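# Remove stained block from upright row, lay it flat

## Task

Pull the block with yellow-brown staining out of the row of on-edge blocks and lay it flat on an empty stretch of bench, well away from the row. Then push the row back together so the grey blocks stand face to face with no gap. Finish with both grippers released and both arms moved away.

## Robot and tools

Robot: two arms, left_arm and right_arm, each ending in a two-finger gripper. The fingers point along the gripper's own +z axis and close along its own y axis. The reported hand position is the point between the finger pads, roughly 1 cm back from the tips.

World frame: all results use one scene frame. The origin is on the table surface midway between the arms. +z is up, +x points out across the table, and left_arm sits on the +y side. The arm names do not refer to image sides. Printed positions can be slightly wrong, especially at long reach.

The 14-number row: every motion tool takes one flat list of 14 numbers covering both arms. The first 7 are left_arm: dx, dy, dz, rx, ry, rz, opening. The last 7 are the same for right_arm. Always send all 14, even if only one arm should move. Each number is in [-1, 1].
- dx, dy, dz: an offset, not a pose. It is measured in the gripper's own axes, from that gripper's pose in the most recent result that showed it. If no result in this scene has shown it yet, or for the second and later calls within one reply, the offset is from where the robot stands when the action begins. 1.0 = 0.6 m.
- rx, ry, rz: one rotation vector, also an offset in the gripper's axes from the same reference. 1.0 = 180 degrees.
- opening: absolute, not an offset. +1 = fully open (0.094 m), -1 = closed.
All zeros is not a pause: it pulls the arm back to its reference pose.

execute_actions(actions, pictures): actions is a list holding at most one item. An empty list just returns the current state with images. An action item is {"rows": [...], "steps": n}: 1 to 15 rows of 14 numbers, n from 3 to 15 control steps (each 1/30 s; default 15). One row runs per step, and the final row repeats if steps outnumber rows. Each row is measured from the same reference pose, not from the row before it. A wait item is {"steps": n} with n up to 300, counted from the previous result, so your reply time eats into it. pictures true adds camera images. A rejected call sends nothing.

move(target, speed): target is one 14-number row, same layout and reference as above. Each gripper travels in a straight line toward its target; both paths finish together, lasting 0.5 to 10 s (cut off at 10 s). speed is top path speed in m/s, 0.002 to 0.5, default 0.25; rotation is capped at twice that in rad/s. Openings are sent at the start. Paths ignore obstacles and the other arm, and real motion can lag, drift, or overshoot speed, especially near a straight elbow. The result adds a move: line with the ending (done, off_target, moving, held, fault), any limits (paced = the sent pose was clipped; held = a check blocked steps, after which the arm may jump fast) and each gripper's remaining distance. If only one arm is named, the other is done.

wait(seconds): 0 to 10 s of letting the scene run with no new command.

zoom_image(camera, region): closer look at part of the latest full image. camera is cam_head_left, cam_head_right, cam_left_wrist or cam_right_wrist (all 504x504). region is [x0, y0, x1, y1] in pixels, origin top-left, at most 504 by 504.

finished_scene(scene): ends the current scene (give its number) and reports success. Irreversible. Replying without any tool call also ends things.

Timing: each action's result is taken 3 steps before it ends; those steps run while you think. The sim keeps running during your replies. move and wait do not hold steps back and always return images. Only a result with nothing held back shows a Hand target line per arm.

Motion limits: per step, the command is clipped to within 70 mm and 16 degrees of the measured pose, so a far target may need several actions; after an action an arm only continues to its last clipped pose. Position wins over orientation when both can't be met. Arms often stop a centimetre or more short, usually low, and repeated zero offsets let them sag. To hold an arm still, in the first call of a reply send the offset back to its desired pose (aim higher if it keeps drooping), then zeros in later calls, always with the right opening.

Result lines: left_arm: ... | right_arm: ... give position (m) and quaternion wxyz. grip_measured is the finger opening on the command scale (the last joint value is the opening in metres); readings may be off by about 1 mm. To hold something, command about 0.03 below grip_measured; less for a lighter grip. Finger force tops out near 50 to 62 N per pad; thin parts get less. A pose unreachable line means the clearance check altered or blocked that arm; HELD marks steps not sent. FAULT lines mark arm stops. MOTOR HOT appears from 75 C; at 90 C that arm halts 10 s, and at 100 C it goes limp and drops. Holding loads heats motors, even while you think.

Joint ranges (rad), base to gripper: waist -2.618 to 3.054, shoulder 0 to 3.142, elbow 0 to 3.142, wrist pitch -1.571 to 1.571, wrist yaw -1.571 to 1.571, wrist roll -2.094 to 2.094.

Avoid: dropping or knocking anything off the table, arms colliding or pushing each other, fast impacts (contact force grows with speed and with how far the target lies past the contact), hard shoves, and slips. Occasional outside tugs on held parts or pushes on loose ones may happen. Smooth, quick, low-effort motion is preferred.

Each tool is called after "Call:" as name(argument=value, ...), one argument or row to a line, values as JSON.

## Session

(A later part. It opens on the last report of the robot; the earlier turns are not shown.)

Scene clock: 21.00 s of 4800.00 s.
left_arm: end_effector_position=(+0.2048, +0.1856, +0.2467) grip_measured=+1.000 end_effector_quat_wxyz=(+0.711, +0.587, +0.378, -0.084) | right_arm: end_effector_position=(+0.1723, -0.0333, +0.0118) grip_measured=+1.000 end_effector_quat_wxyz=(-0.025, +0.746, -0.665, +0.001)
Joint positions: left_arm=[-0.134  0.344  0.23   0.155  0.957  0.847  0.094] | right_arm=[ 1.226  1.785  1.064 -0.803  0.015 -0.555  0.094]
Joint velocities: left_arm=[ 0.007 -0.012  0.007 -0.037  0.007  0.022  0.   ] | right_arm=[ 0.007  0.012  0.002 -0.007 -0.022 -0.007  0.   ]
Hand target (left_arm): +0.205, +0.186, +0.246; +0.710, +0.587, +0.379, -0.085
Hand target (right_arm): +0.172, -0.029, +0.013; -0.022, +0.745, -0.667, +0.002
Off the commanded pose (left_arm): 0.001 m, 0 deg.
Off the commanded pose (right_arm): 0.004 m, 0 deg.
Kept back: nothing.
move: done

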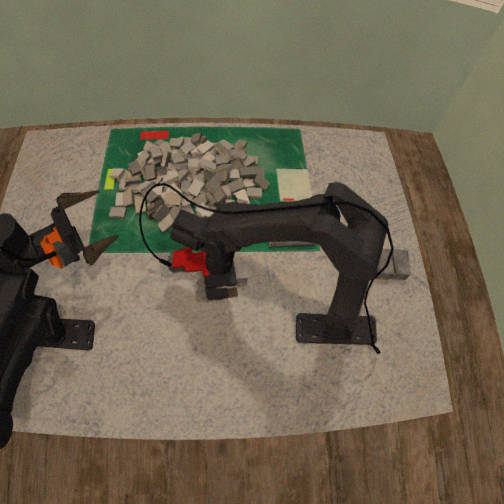

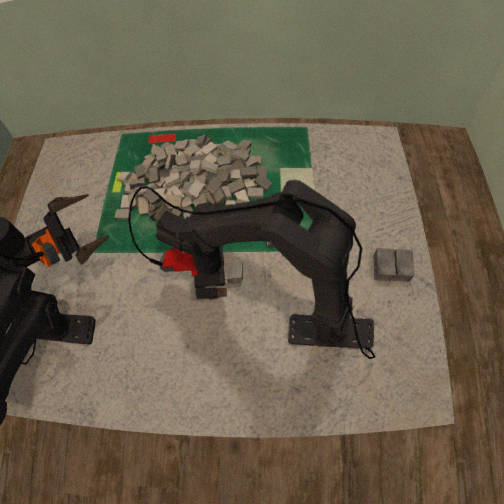

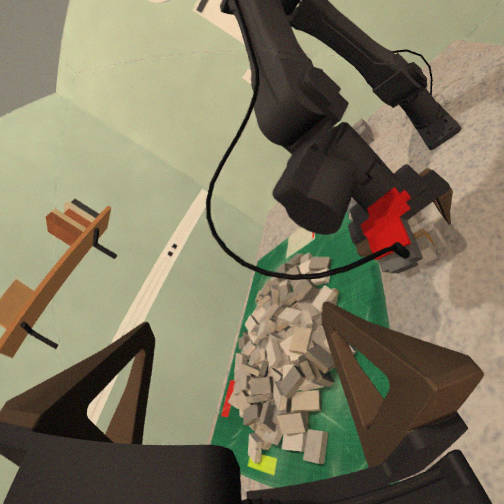

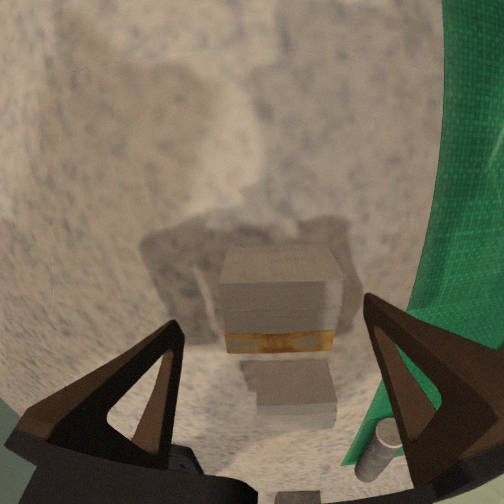

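Call:
move(
  target=[0,0,0,0,0,0,1,0,0,0,0,0,0,-0.3],
)

Call:
move(
  target=[0,0,0,0,0,0,1,0.012,0,0,0,0,0,-0.4],
  speed=0.03,
)

Call:
move(
  target=[0,0,0,0,0,0,1,0,0,-0.12,0,0,0,-0.4],
  speed=0.1,
)

Scene clock: 21.93 s of 4800.00 s.
left_arm: end_effector_position=(+0.2048, +0.1856, +0.2473) grip_measured=+1.000 end_effector_quat_wxyz=(+0.711, +0.587, +0.377, -0.083) | right_arm: end_effector_position=(+0.1734, -0.0335, +0.0118) grip_measured=-0.124 end_effector_quat_wxyz=(-0.026, +0.745, -0.666, +0.003)
Joint positions: left_arm=[-0.134  0.344  0.23   0.159  0.957  0.847  0.094] | right_arm=[ 1.226  1.785  1.064 -0.802  0.02  -0.553  0.041]
Joint velocities: left_arm=[ 0.007 -0.002 -0.017  0.037 -0.066  0.022  0.   ] | right_arm=[ 0.007 -0.012  0.002 -0.051  0.037  0.022 -0.   ]
Hand target (left_arm): +0.205, +0.186, +0.247; +0.711, +0.587, +0.378, -0.084
Hand target (right_arm): +0.172, -0.033, +0.012; -0.025, +0.746, -0.665, +0.001
Off the commanded pose (left_arm): 0.001 m, 0 deg.
Off the commanded pose (right_arm): 0.001 m, 0 deg.
Kept back: nothing.
move: done

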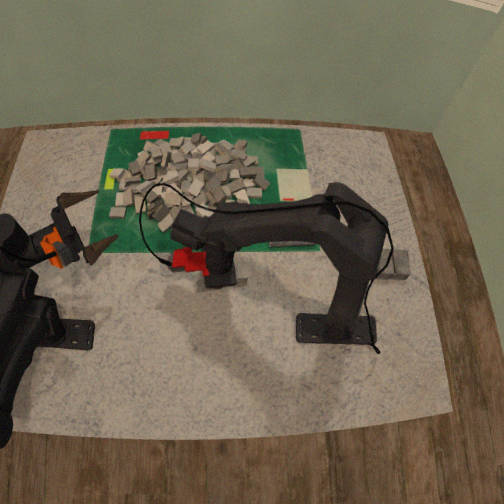

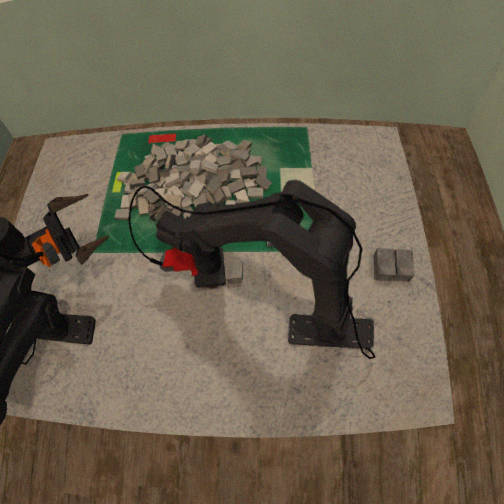

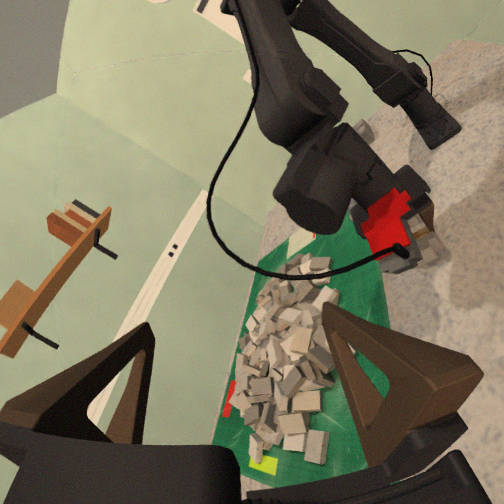

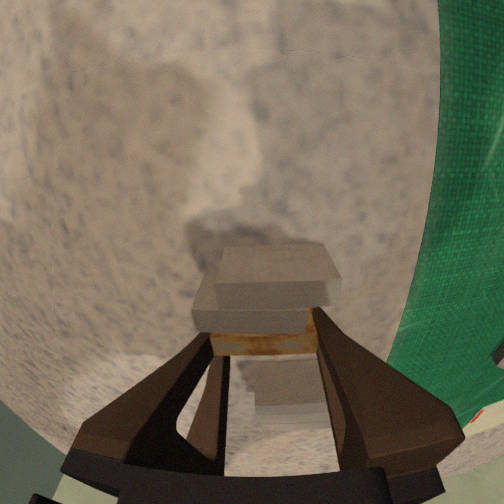

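Scene clock: 22.63 s of 4800.00 s.
left_arm: end_effector_position=(+0.2048, +0.1856, +0.2479) grip_measured=+1.000 end_effector_quat_wxyz=(+0.712, +0.587, +0.376, -0.082) | right_arm: end_effector_position=(+0.1736, -0.0335, +0.0118) grip_measured=-0.124 end_effector_quat_wxyz=(-0.026, +0.746, -0.666, +0.002)
Joint positions: left_arm=[-0.134  0.344  0.23   0.163  0.957  0.847  0.094] | right_arm=[ 1.225  1.785  1.064 -0.801  0.018 -0.556  0.041]
Joint velocities: left_arm=[ 0.007  0.007  0.007  0.022 -0.051 -0.081  0.   ] | right_arm=[ 0.012 -0.002 -0.002 -0.095 -0.037 -0.007  0.002]
Hand target (left_arm): +0.205, +0.186, +0.247; +0.711, +0.587, +0.377, -0.083
Hand target (right_arm): +0.174, -0.041, +0.011; -0.026, +0.745, -0.666, +0.003
Off the commanded pose (left_arm): 0.001 m, 0 deg.
Off the commanded pose (right_arm): 0.007 m, 0 deg.
Kept back: nothing.
move: done

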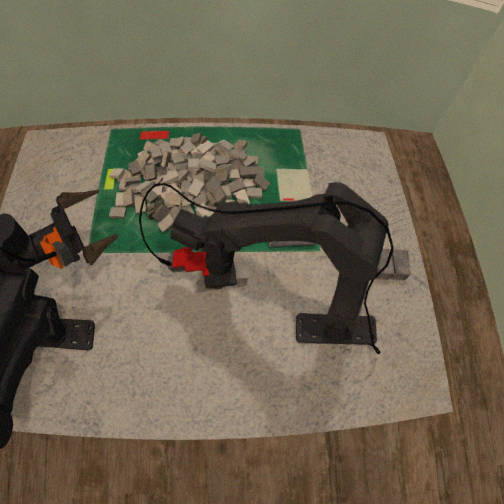

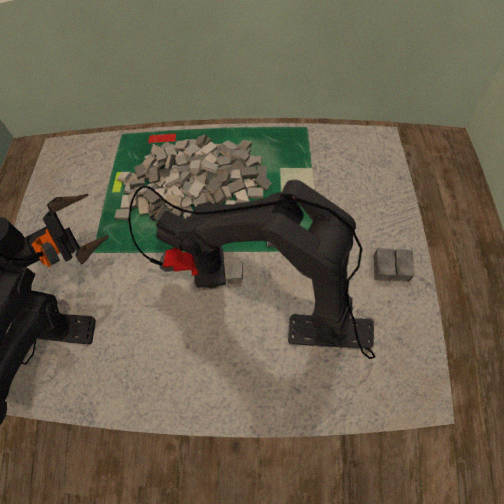

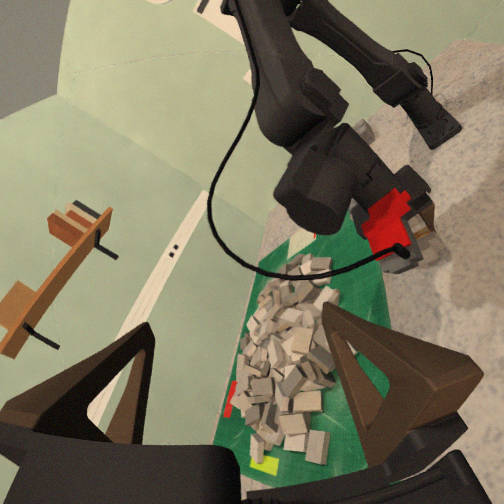

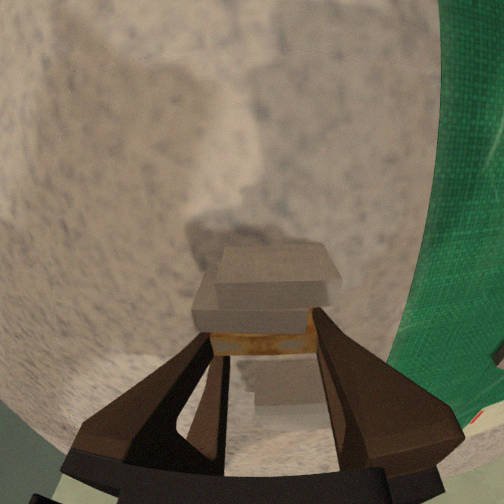

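Scene clock: 23.93 s of 4800.00 s.
left_arm: end_effector_position=(+0.2048, +0.1857, +0.2485) grip_measured=+1.000 end_effector_quat_wxyz=(+0.713, +0.587, +0.374, -0.082) | right_arm: end_effector_position=(+0.1699, -0.0414, +0.0710) grip_measured=-0.124 end_effector_quat_wxyz=(-0.011, +0.746, -0.666, +0.006)
Joint positions: left_arm=[-0.134  0.344  0.23   0.166  0.957  0.847  0.094] | right_arm=[ 1.225  1.699  1.214 -1.068  0.018 -0.556  0.041]
Joint velocities: left_arm=[-0.007 -0.007 -0.002  0.022 -0.022  0.007  0.   ] | right_arm=[-0.007 -0.007 -0.002 -0.037 -0.081  0.037  0.001]
Hand target (left_arm): +0.205, +0.186, +0.248; +0.712, +0.587, +0.376, -0.082
Hand target (right_arm): +0.172, -0.037, +0.083; -0.026, +0.746, -0.666, +0.002
Off the commanded pose (left_arm): 0.001 m, 0 deg.
Off the commanded pose (right_arm): 0.014 m, 2 deg.
Kept back: nothing.
move: off_target (right_arm)

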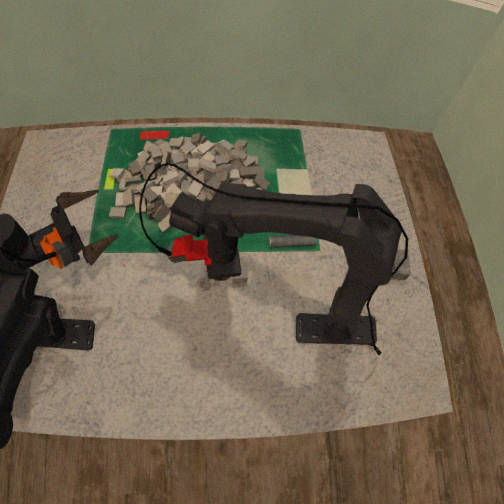

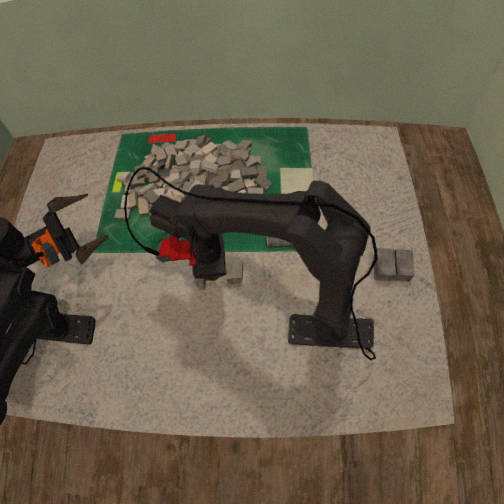

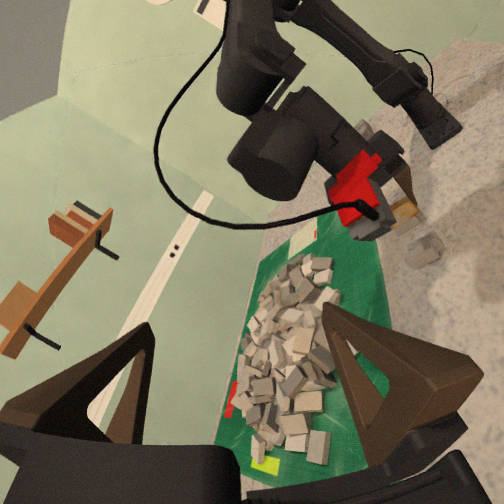

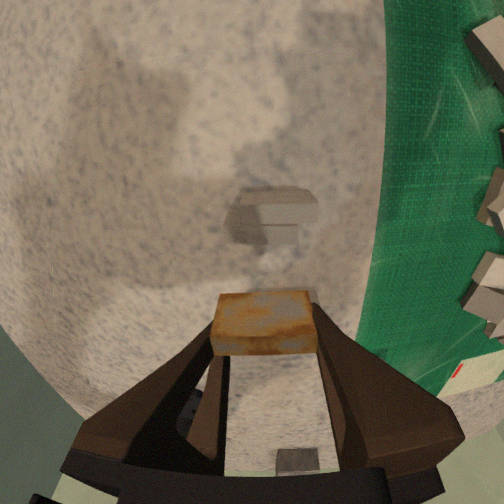

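Call:
move(
  target=[0,0,0,0,0,0,1,0.22,0.13,-0.03,0,-0.36,0,-0.4],
)

Scene clock: 26.77 s of 4800.00 s.
left_arm: end_effector_position=(+0.2047, +0.1857, +0.2491) grip_measured=+1.000 end_effector_quat_wxyz=(+0.714, +0.587, +0.373, -0.081) | right_arm: end_effector_position=(+0.1294, -0.1792, +0.0732) grip_measured=-0.124 end_effector_quat_wxyz=(-0.319, +0.621, -0.636, -0.328)
Joint positions: left_arm=[-0.134  0.344  0.23   0.17   0.957  0.847  0.094] | right_arm=[-0.027  0.96   0.359 -1.143 -0.941 -1.76   0.041]
Joint velocities: left_arm=[ 0.007  0.012 -0.007  0.066  0.007  0.037  0.   ] | right_arm=[ 0.002 -0.007  0.007 -0.022 -0.022 -0.007 -0.001]
Hand target (left_arm): +0.205, +0.186, +0.249; +0.713, +0.587, +0.374, -0.082
Hand target (right_arm): +0.130, -0.177, +0.076; -0.329, +0.622, -0.630, -0.328
Off the commanded pose (left_arm): 0.001 m, 0 deg.
Off the commanded pose (right_arm): 0.026 m, 13 deg.
Kept back: nothing.
move: held (right_arm); limits=held; held on 8 of 78 steps (right_arm), including the last (right_arm)
pose unreachable (right arm): on one or more control steps of this call this arm could not follow its commanded pose, so it was not sent that pose on those steps. On the call's last step it was still not sent that pose. It may still have moved: this result reports where it is.
cause: the commanded pose would bring two parts of the arm too close to each other (its shoulder (the part past joint 1) and its gripper housing, with joints 2 (shoulder) to 6 (wrist roll) between them).

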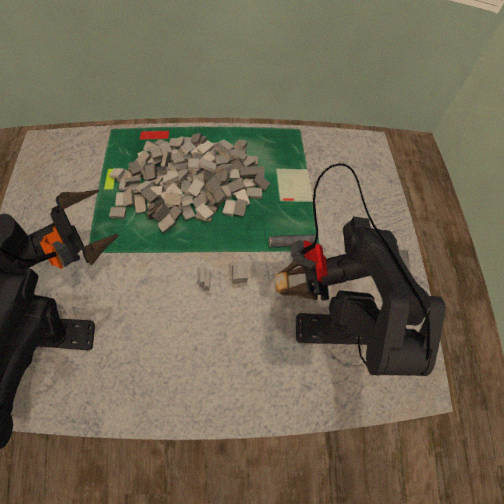

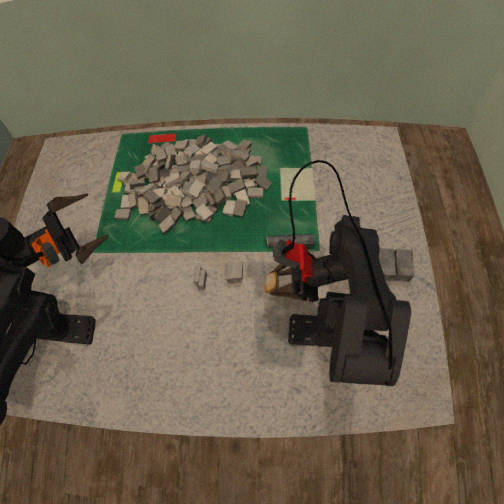

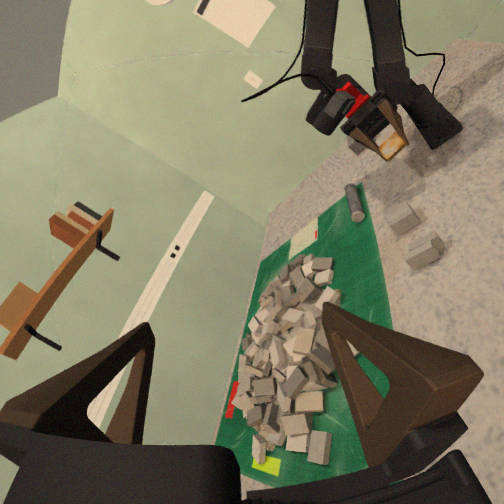

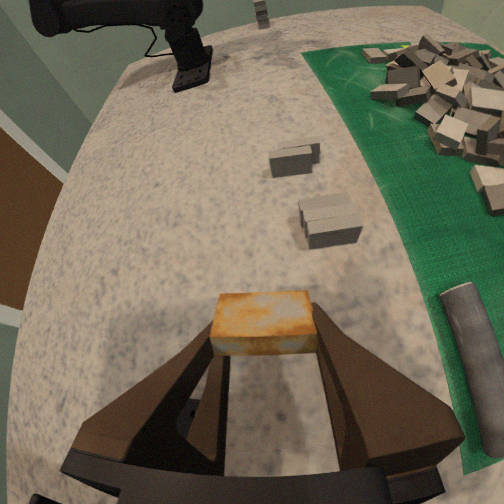

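Call:
move(
  target=[0,0,0,0,0,0,1,-0.045,0.075,0.135,0,-0.08,0,-0.4],
  speed=0.15,
)

Scene clock: 28.13 s of 4800.00 s.
left_arm: end_effector_position=(+0.2047, +0.1857, +0.2497) grip_measured=+1.000 end_effector_quat_wxyz=(+0.715, +0.587, +0.372, -0.080) | right_arm: end_effector_position=(+0.1162, -0.1733, +0.0621) grip_measured=-0.124 end_effector_quat_wxyz=(-0.308, +0.631, -0.629, -0.334)
Joint positions: left_arm=[-0.134  0.344  0.23   0.173  0.957  0.847  0.094] | right_arm=[ 0.044  0.909  0.302 -1.091 -0.937 -1.69   0.041]
Joint velocities: left_arm=[ 0.002  0.002  0.017 -0.066 -0.037  0.037  0.   ] | right_arm=[-0.002 -0.002  0.012 -0.037  0.037 -0.037 -0.001]
Hand target (left_arm): +0.205, +0.186, +0.249; +0.714, +0.587, +0.373, -0.081
Hand target (right_arm): +0.120, -0.172, +0.066; -0.318, +0.627, -0.627, -0.336
Off the commanded pose (left_arm): 0.001 m, 0 deg.
Off the commanded pose (right_arm): 0.083 m, 15 deg; position clipped at the last step of the last action.
Kept back: nothing.
move: held (right_arm); limits=paced,held; held on 26 of 34 steps (right_arm), including the last (right_arm)
pose unreachable (right arm): on one or more control steps of this call this arm could not follow its commanded pose, so it was not sent that pose on those steps. On the call's last step it was still not sent that pose. It may still have moved: this result reports where it is.
cause: the commanded pose would bring two parts of the arm too close to each other (its upper arm (the part past joint 2) and its gripper housing, with joints 3 (elbow) to 6 (wrist roll) between them).

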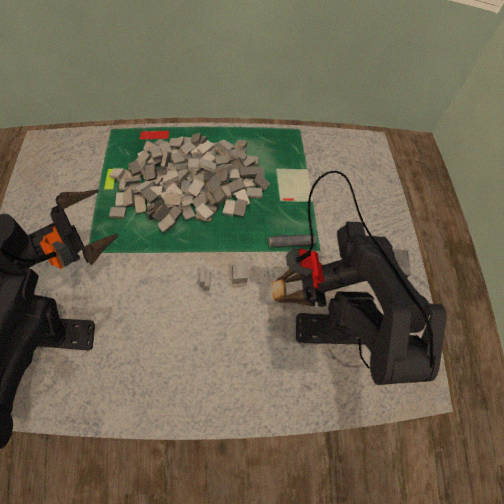

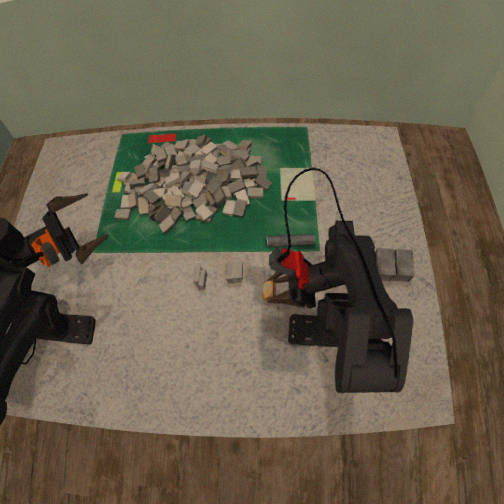

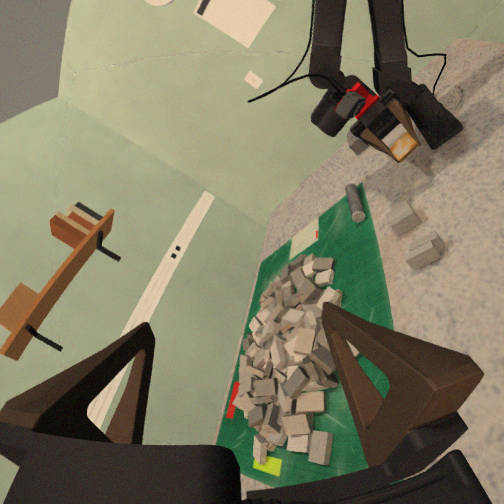

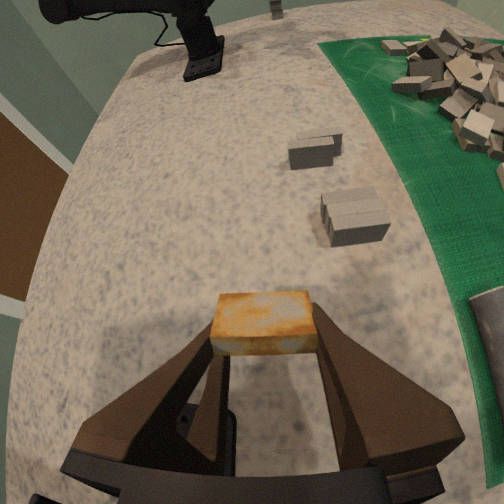

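Call:
move(
  target=[0,0,0,0,0,0,1,-0.06,0.03,0.13,0,0,0,-0.4],
  speed=0.15,
)

Scene clock: 30.20 s of 4800.00 s.
left_arm: end_effector_position=(+0.2047, +0.1857, +0.2503) grip_measured=+1.000 end_effector_quat_wxyz=(+0.715, +0.587, +0.371, -0.079) | right_arm: end_effector_position=(+0.1022, -0.0905, +0.0495) grip_measured=-0.124 end_effector_quat_wxyz=(-0.316, +0.628, -0.633, -0.324)
Joint positions: left_arm=[-0.134  0.344  0.23   0.176  0.957  0.847  0.094] | right_arm=[ 0.971  0.669  0.111 -0.208 -0.55  -0.45   0.041]
Joint velocities: left_arm=[ 0.012  0.002 -0.007 -0.051 -0.007  0.007  0.   ] | right_arm=[ 0.002  0.017  0.002 -0.051 -0.081  0.022 -0.   ]
Hand target (left_arm): +0.205, +0.186, +0.250; +0.715, +0.587, +0.372, -0.080
Hand target (right_arm): +0.100, -0.090, +0.047; -0.315, +0.629, -0.631, -0.328
Off the commanded pose (left_arm): 0.001 m, 0 deg.
Off the commanded pose (right_arm): 0.007 m, 2 deg.
Kept back: nothing.
move: done

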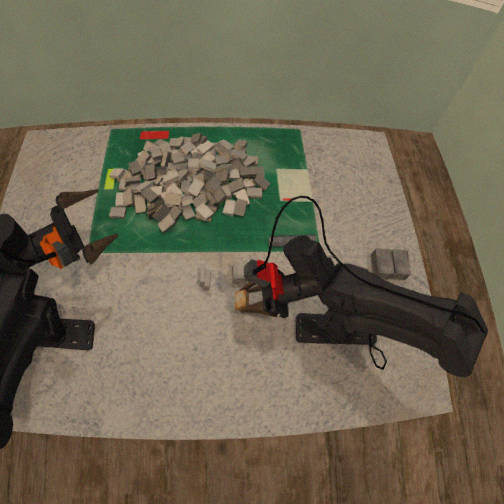

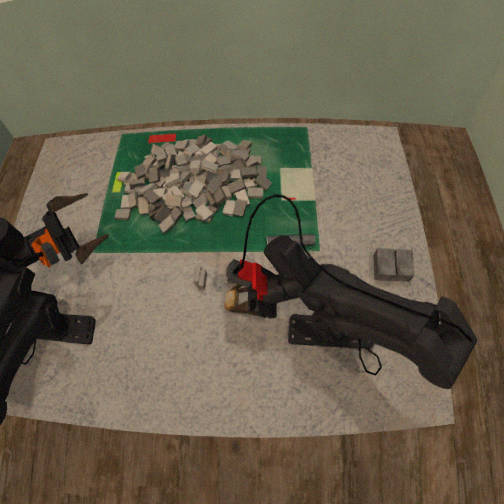

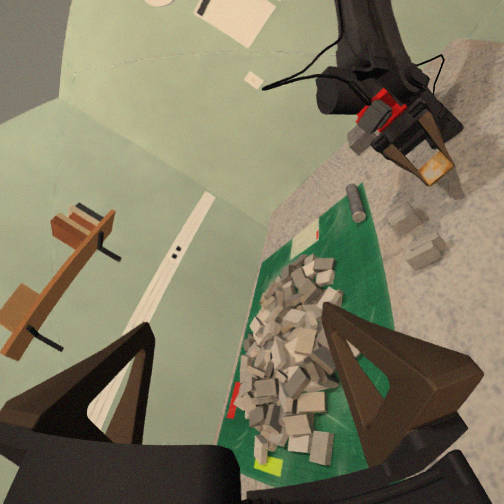

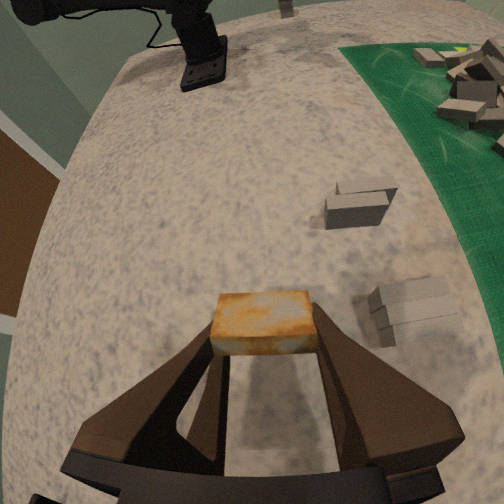

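Call:
move(
  target=[0,0,0,0,0,0,1,0.025,0.03,0.06,0,-0.09,0,-0.4],
  speed=0.08,
)

Scene clock: 32.93 s of 4800.00 s.
left_arm: end_effector_position=(+0.2046, +0.1857, +0.2509) grip_measured=+1.000 end_effector_quat_wxyz=(+0.716, +0.587, +0.369, -0.078) | right_arm: end_effector_position=(+0.0870, -0.0688, +0.0184) grip_measured=-0.124 end_effector_quat_wxyz=(-0.298, +0.639, -0.601, -0.377)
Joint positions: left_arm=[-0.134  0.344  0.23   0.18   0.957  0.847  0.094] | right_arm=[ 1.027  1.145  0.005  0.405 -0.639 -0.41   0.041]
Joint velocities: left_arm=[ 0.012 -0.012 -0.012 -0.022  0.007 -0.022  0.   ] | right_arm=[-0.027  0.027  0.002  0.037 -0.066 -0.051  0.   ]
Hand target (left_arm): +0.205, +0.186, +0.250; +0.715, +0.587, +0.371, -0.079
Hand target (right_arm): +0.084, -0.070, +0.018; -0.297, +0.641, -0.594, -0.384
Off the commanded pose (left_arm): 0.001 m, 0 deg.
Off the commanded pose (right_arm): 0.004 m, 14 deg.
joint sent to its limit (right arm) — the command would take joint 3 (elbow) past its lower limit, so that joint was sent only as far as its limit.
Kept back: nothing.
move: off_target (right_arm)

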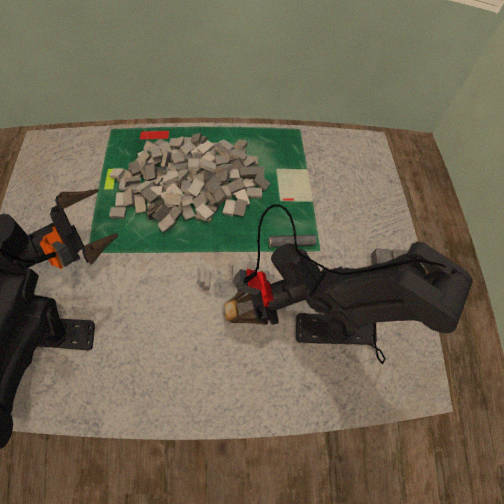

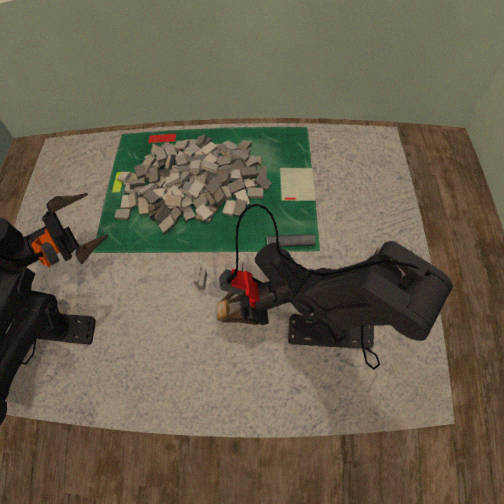

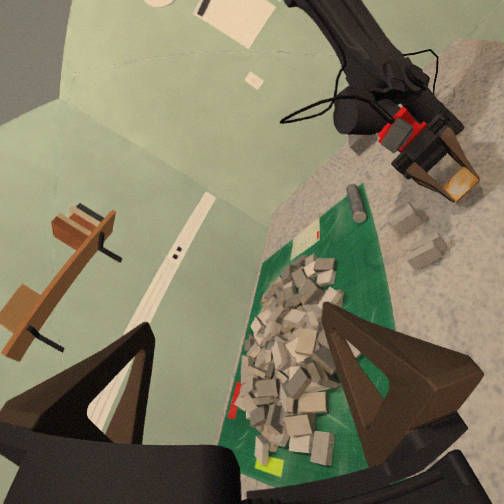

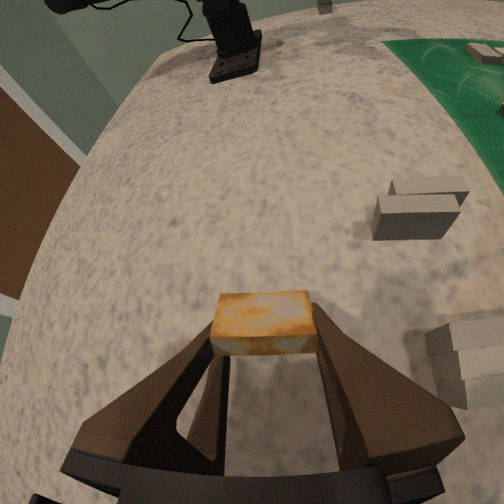

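Call:
move(
  target=[0,0,0,0,0,0,1,0.008,0,0.006,0,0,0,-0.4],
  speed=0.03,
)

Call:
move(
  target=[0,0,0,0,0,0,1,0,0,0,0,0,0,0.3],
)

Call:
move(
  target=[0,0,0,0,0,0,1,-0.08,0,-0.09,0,0,0,0.3],
  speed=0.15,
)

Scene clock: 33.87 s of 4800.00 s.
left_arm: end_effector_position=(+0.2046, +0.1857, +0.2515) grip_measured=+1.000 end_effector_quat_wxyz=(+0.717, +0.587, +0.368, -0.077) | right_arm: end_effector_position=(+0.0900, -0.0673, +0.0147) grip_measured=-0.124 end_effector_quat_wxyz=(-0.300, +0.639, -0.603, -0.373)
Joint positions: left_arm=[-0.134  0.344  0.23   0.183  0.957  0.847  0.094] | right_arm=[ 1.026  1.203  0.005  0.461 -0.63  -0.413  0.041]
Joint velocities: left_arm=[-0.002  0.007 -0.017 -0.051  0.007  0.037  0.   ] | right_arm=[-0.027 -0.017 -0.007  0.022 -0.007  0.022 -0.001]
Hand target (left_arm): +0.205, +0.186, +0.251; +0.716, +0.587, +0.369, -0.078
Hand target (right_arm): +0.087, -0.068, +0.013; -0.298, +0.640, -0.601, -0.376
Off the commanded pose (left_arm): 0.001 m, 0 deg.
Off the commanded pose (right_arm): 0.004 m, 1 deg.
joint sent to its limit (right arm) — the command would take joint 3 (elbow) past its lower limit, so that joint was sent only as far as its limit.
Kept back: nothing.
move: done

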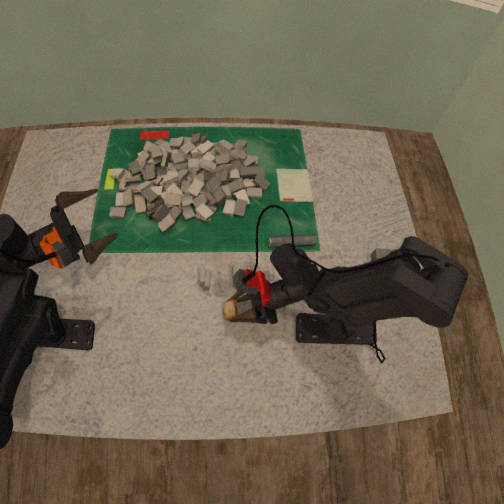

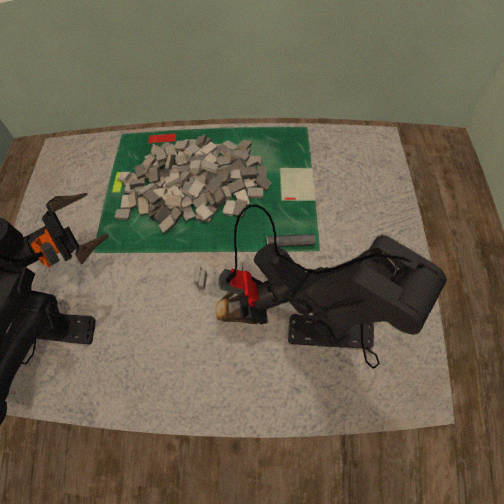

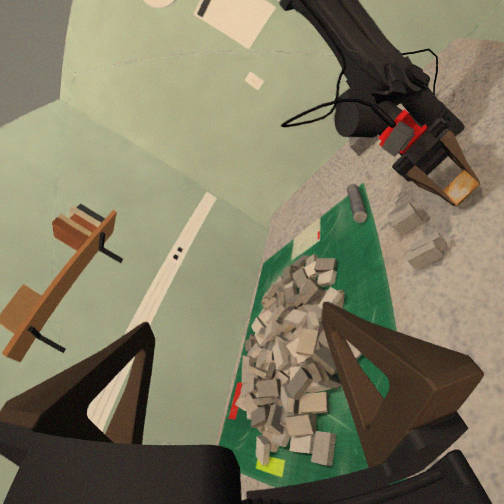

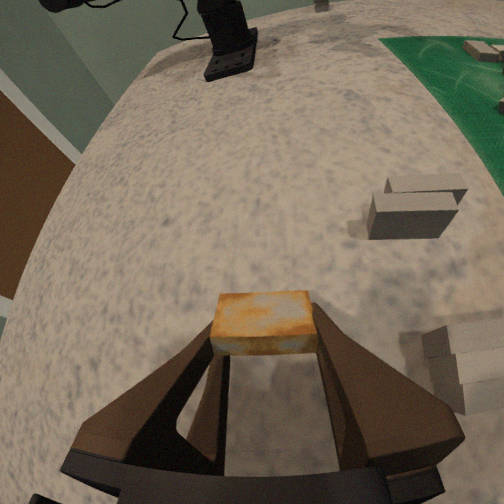

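Scene clock: 34.37 s of 4800.00 s.
left_arm: end_effector_position=(+0.2045, +0.1857, +0.2521) grip_measured=+1.000 end_effector_quat_wxyz=(+0.718, +0.587, +0.367, -0.076) | right_arm: end_effector_position=(+0.0900, -0.0672, +0.0148) grip_measured=+0.298 end_effector_quat_wxyz=(-0.300, +0.639, -0.602, -0.373)
Joint positions: left_arm=[-0.134  0.344  0.23   0.187  0.957  0.847  0.094] | right_arm=[ 1.026  1.203  0.005  0.462 -0.63  -0.413  0.061]
Joint velocities: left_arm=[-0.007 -0.012 -0.007 -0.007  0.081  0.007  0.   ] | right_arm=[ 0.007  0.007 -0.007  0.066  0.007  0.007 -0.   ]
Hand target (left_arm): +0.205, +0.186, +0.252; +0.717, +0.587, +0.368, -0.077
Hand target (right_arm): +0.090, -0.067, +0.015; -0.300, +0.639, -0.602, -0.373
Off the commanded pose (left_arm): 0.001 m, 0 deg.
Off the commanded pose (right_arm): 0.000 m, 0 deg.
Kept back: nothing.
move: done

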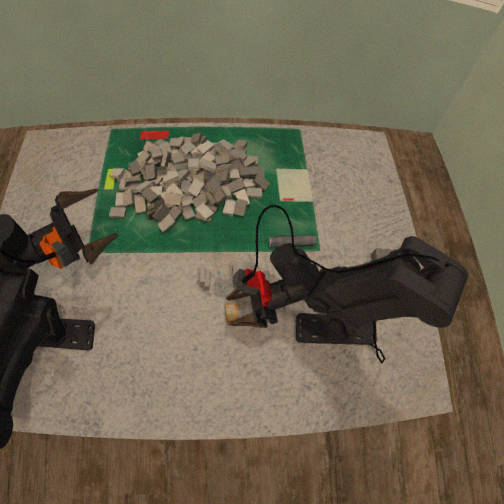

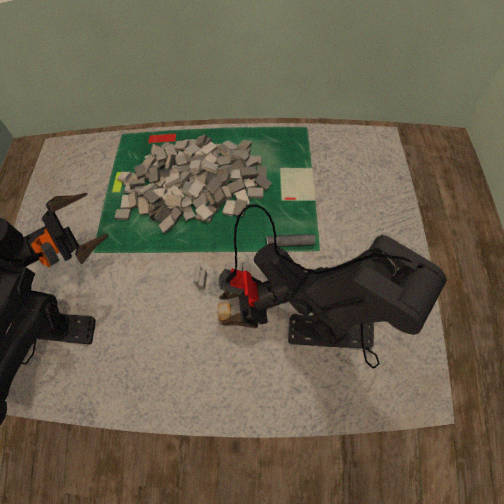

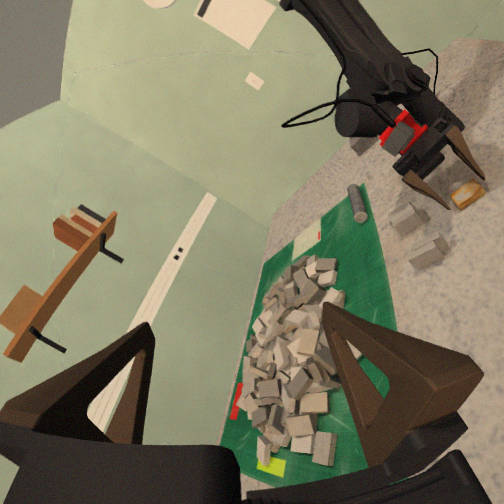

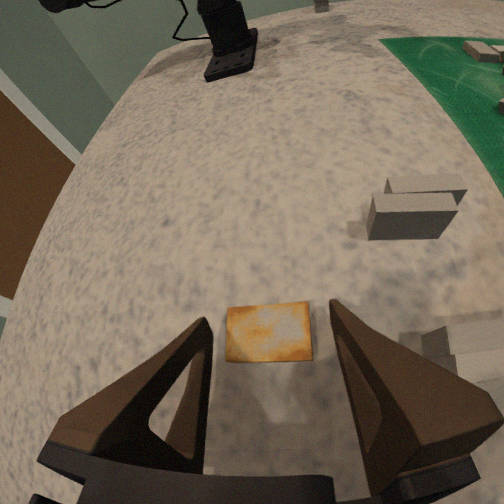

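Scene clock: 35.77 s of 4800.00 s.
left_arm: end_effector_position=(+0.2045, +0.1857, +0.2527) grip_measured=+1.000 end_effector_quat_wxyz=(+0.719, +0.587, +0.366, -0.075) | right_arm: end_effector_position=(+0.0945, -0.0865, +0.0754) grip_measured=+0.298 end_effector_quat_wxyz=(-0.296, +0.638, -0.605, -0.372)
Joint positions: left_arm=[-0.134  0.344  0.23   0.19   0.957  0.847  0.094] | right_arm=[ 0.89   0.71   0.204 -0.314 -0.726 -0.532  0.061]
Joint velocities: left_arm=[ 0.007  0.007 -0.012  0.007 -0.022 -0.007  0.   ] | right_arm=[-0.017  0.007  0.007 -0.051  0.051  0.007  0.   ]
Hand target (left_arm): +0.205, +0.186, +0.252; +0.718, +0.587, +0.367, -0.076
Hand target (right_arm): +0.096, -0.085, +0.083; -0.299, +0.639, -0.603, -0.373
Off the commanded pose (left_arm): 0.001 m, 0 deg.
Off the commanded pose (right_arm): 0.009 m, 1 deg.
Kept back: nothing.
move: done

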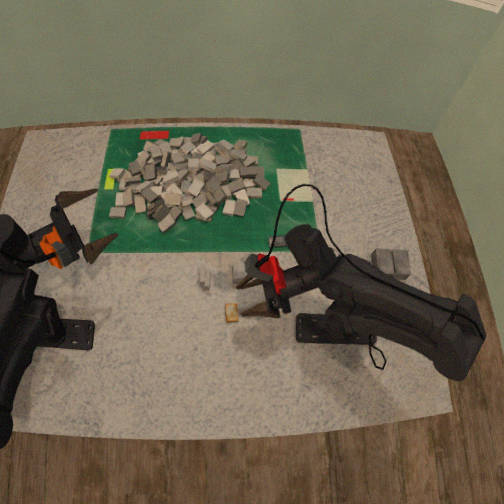

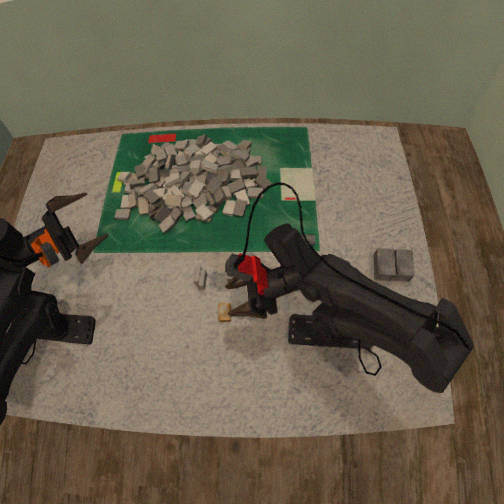

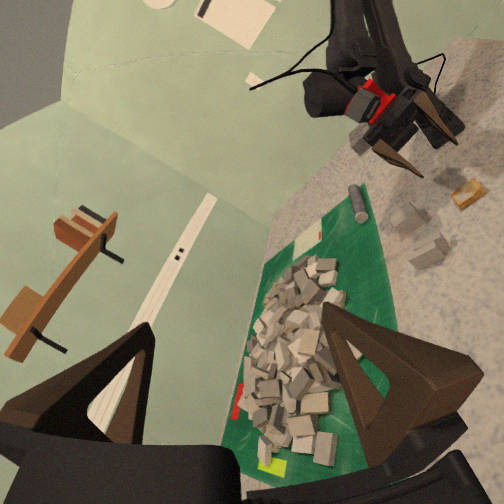

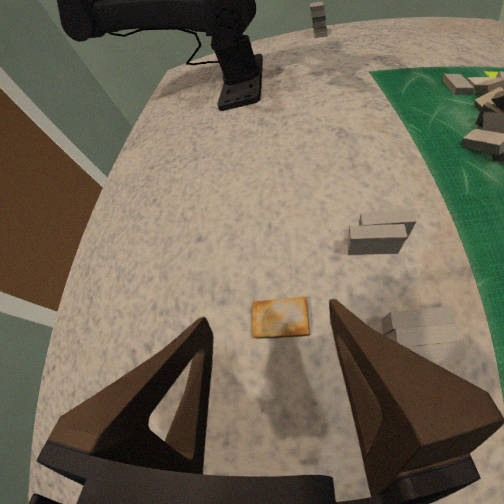

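Call:
move(
  target=[0,0,0,0,0,0,1,-0.018,-0.153,-0.018,0,0.308,0,1],
)

Scene clock: 38.57 s of 4800.00 s.
left_arm: end_effector_position=(+0.2045, +0.1857, +0.2533) grip_measured=+1.000 end_effector_quat_wxyz=(+0.719, +0.587, +0.364, -0.074) | right_arm: end_effector_position=(+0.1860, -0.0848, +0.0835) grip_measured=+1.000 end_effector_quat_wxyz=(+0.011, +0.739, -0.673, -0.028)
Joint positions: left_arm=[-0.134  0.344  0.23   0.194  0.957  0.847  0.094] | right_arm=[ 1.052  1.607  1.164 -1.143 -0.059 -0.709  0.094]
Joint velocities: left_arm=[ 0.012 -0.007 -0.002 -0.037 -0.022 -0.037  0.   ] | right_arm=[-0.002 -0.002 -0.012 -0.081 -0.007 -0.022  0.   ]
Hand target (left_arm): +0.204, +0.186, +0.253; +0.719, +0.587, +0.366, -0.075
Hand target (right_arm): +0.187, -0.081, +0.087; +0.013, +0.740, -0.672, -0.025
Off the commanded pose (left_arm): 0.001 m, 0 deg.
Off the commanded pose (right_arm): 0.004 m, 1 deg.
Kept back: nothing.
move: done

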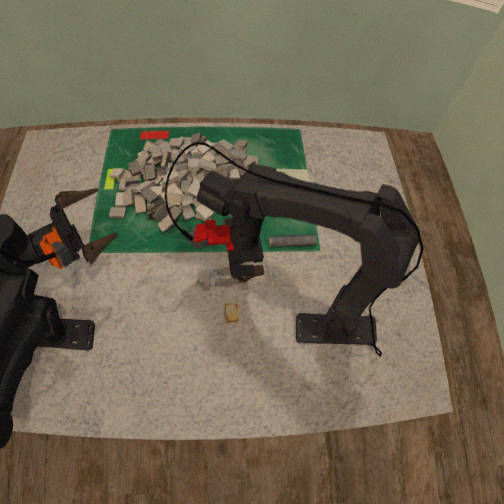

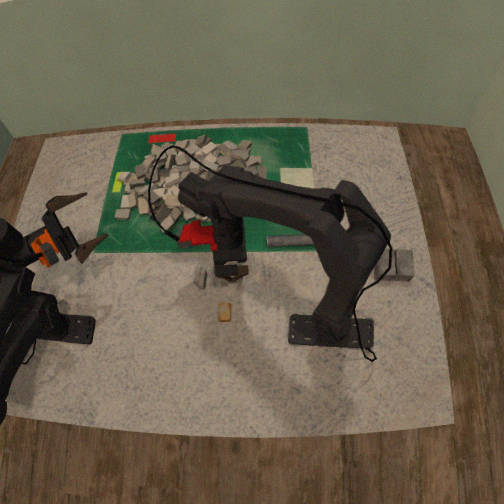

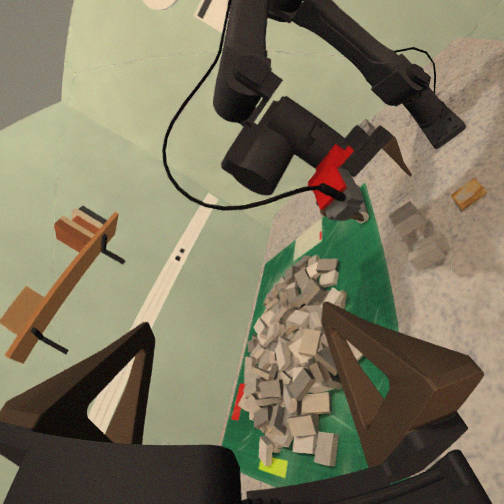

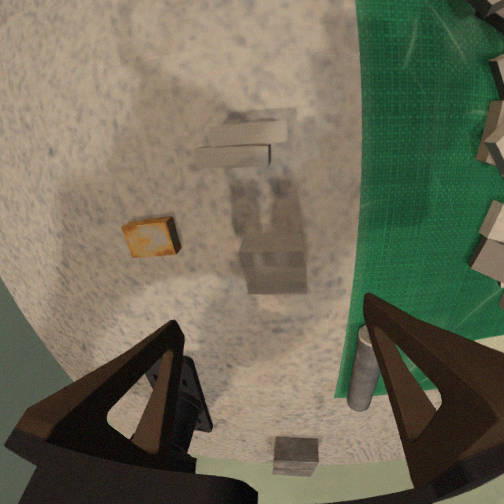

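Call:
move(
  target=[0,0,0,0,0,0,1,0.017,0,0.121,0.017,0.008,0,1],
  speed=0.15,
)

Scene clock: 39.97 s of 4800.00 s.
left_arm: end_effector_position=(+0.2044, +0.1857, +0.2539) grip_measured=+1.000 end_effector_quat_wxyz=(+0.720, +0.587, +0.363, -0.073) | right_arm: end_effector_position=(+0.1851, -0.0909, +0.0176) grip_measured=+1.000 end_effector_quat_wxyz=(-0.007, +0.739, -0.674, -0.004)
Joint positions: left_arm=[-0.134  0.344  0.23   0.197  0.957  0.847  0.094] | right_arm=[ 1.076  1.645  0.928 -0.839 -0.006 -0.683  0.094]
Joint velocities: left_arm=[-0.007 -0.027 -0.002 -0.037  0.007 -0.007  0.   ] | right_arm=[ 0.017 -0.017 -0.002  0.007 -0.037  0.022  0.   ]
Hand target (left_arm): +0.204, +0.186, +0.253; +0.719, +0.587, +0.364, -0.074
Hand target (right_arm): +0.182, -0.093, +0.011; -0.001, +0.739, -0.673, -0.001
Off the commanded pose (left_arm): 0.001 m, 0 deg.
Off the commanded pose (right_arm): 0.008 m, 1 deg.
Kept back: nothing.
move: done

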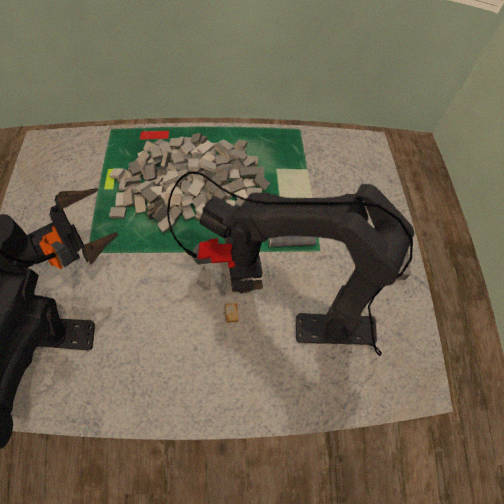

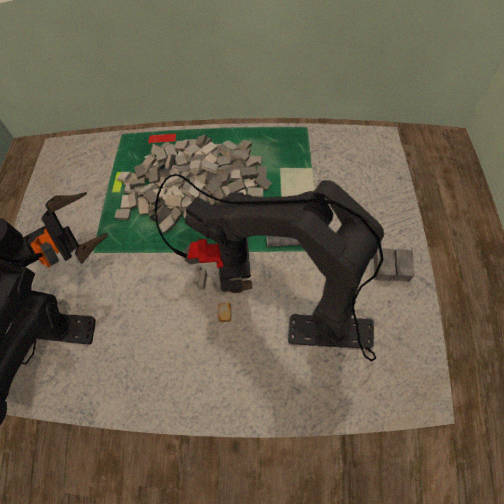

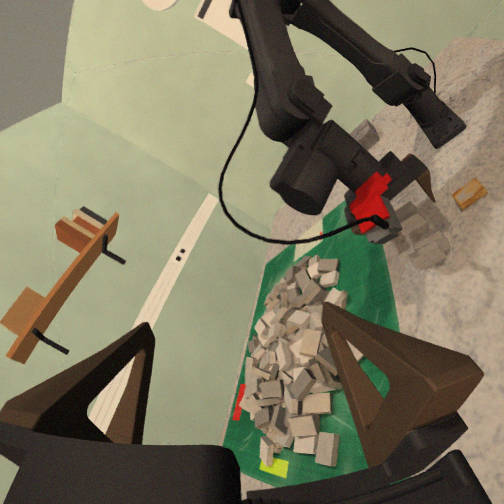

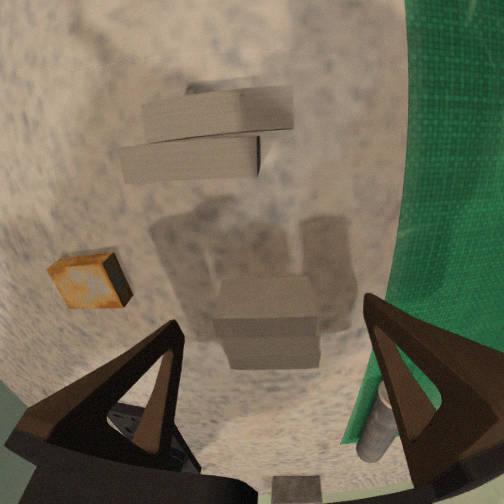

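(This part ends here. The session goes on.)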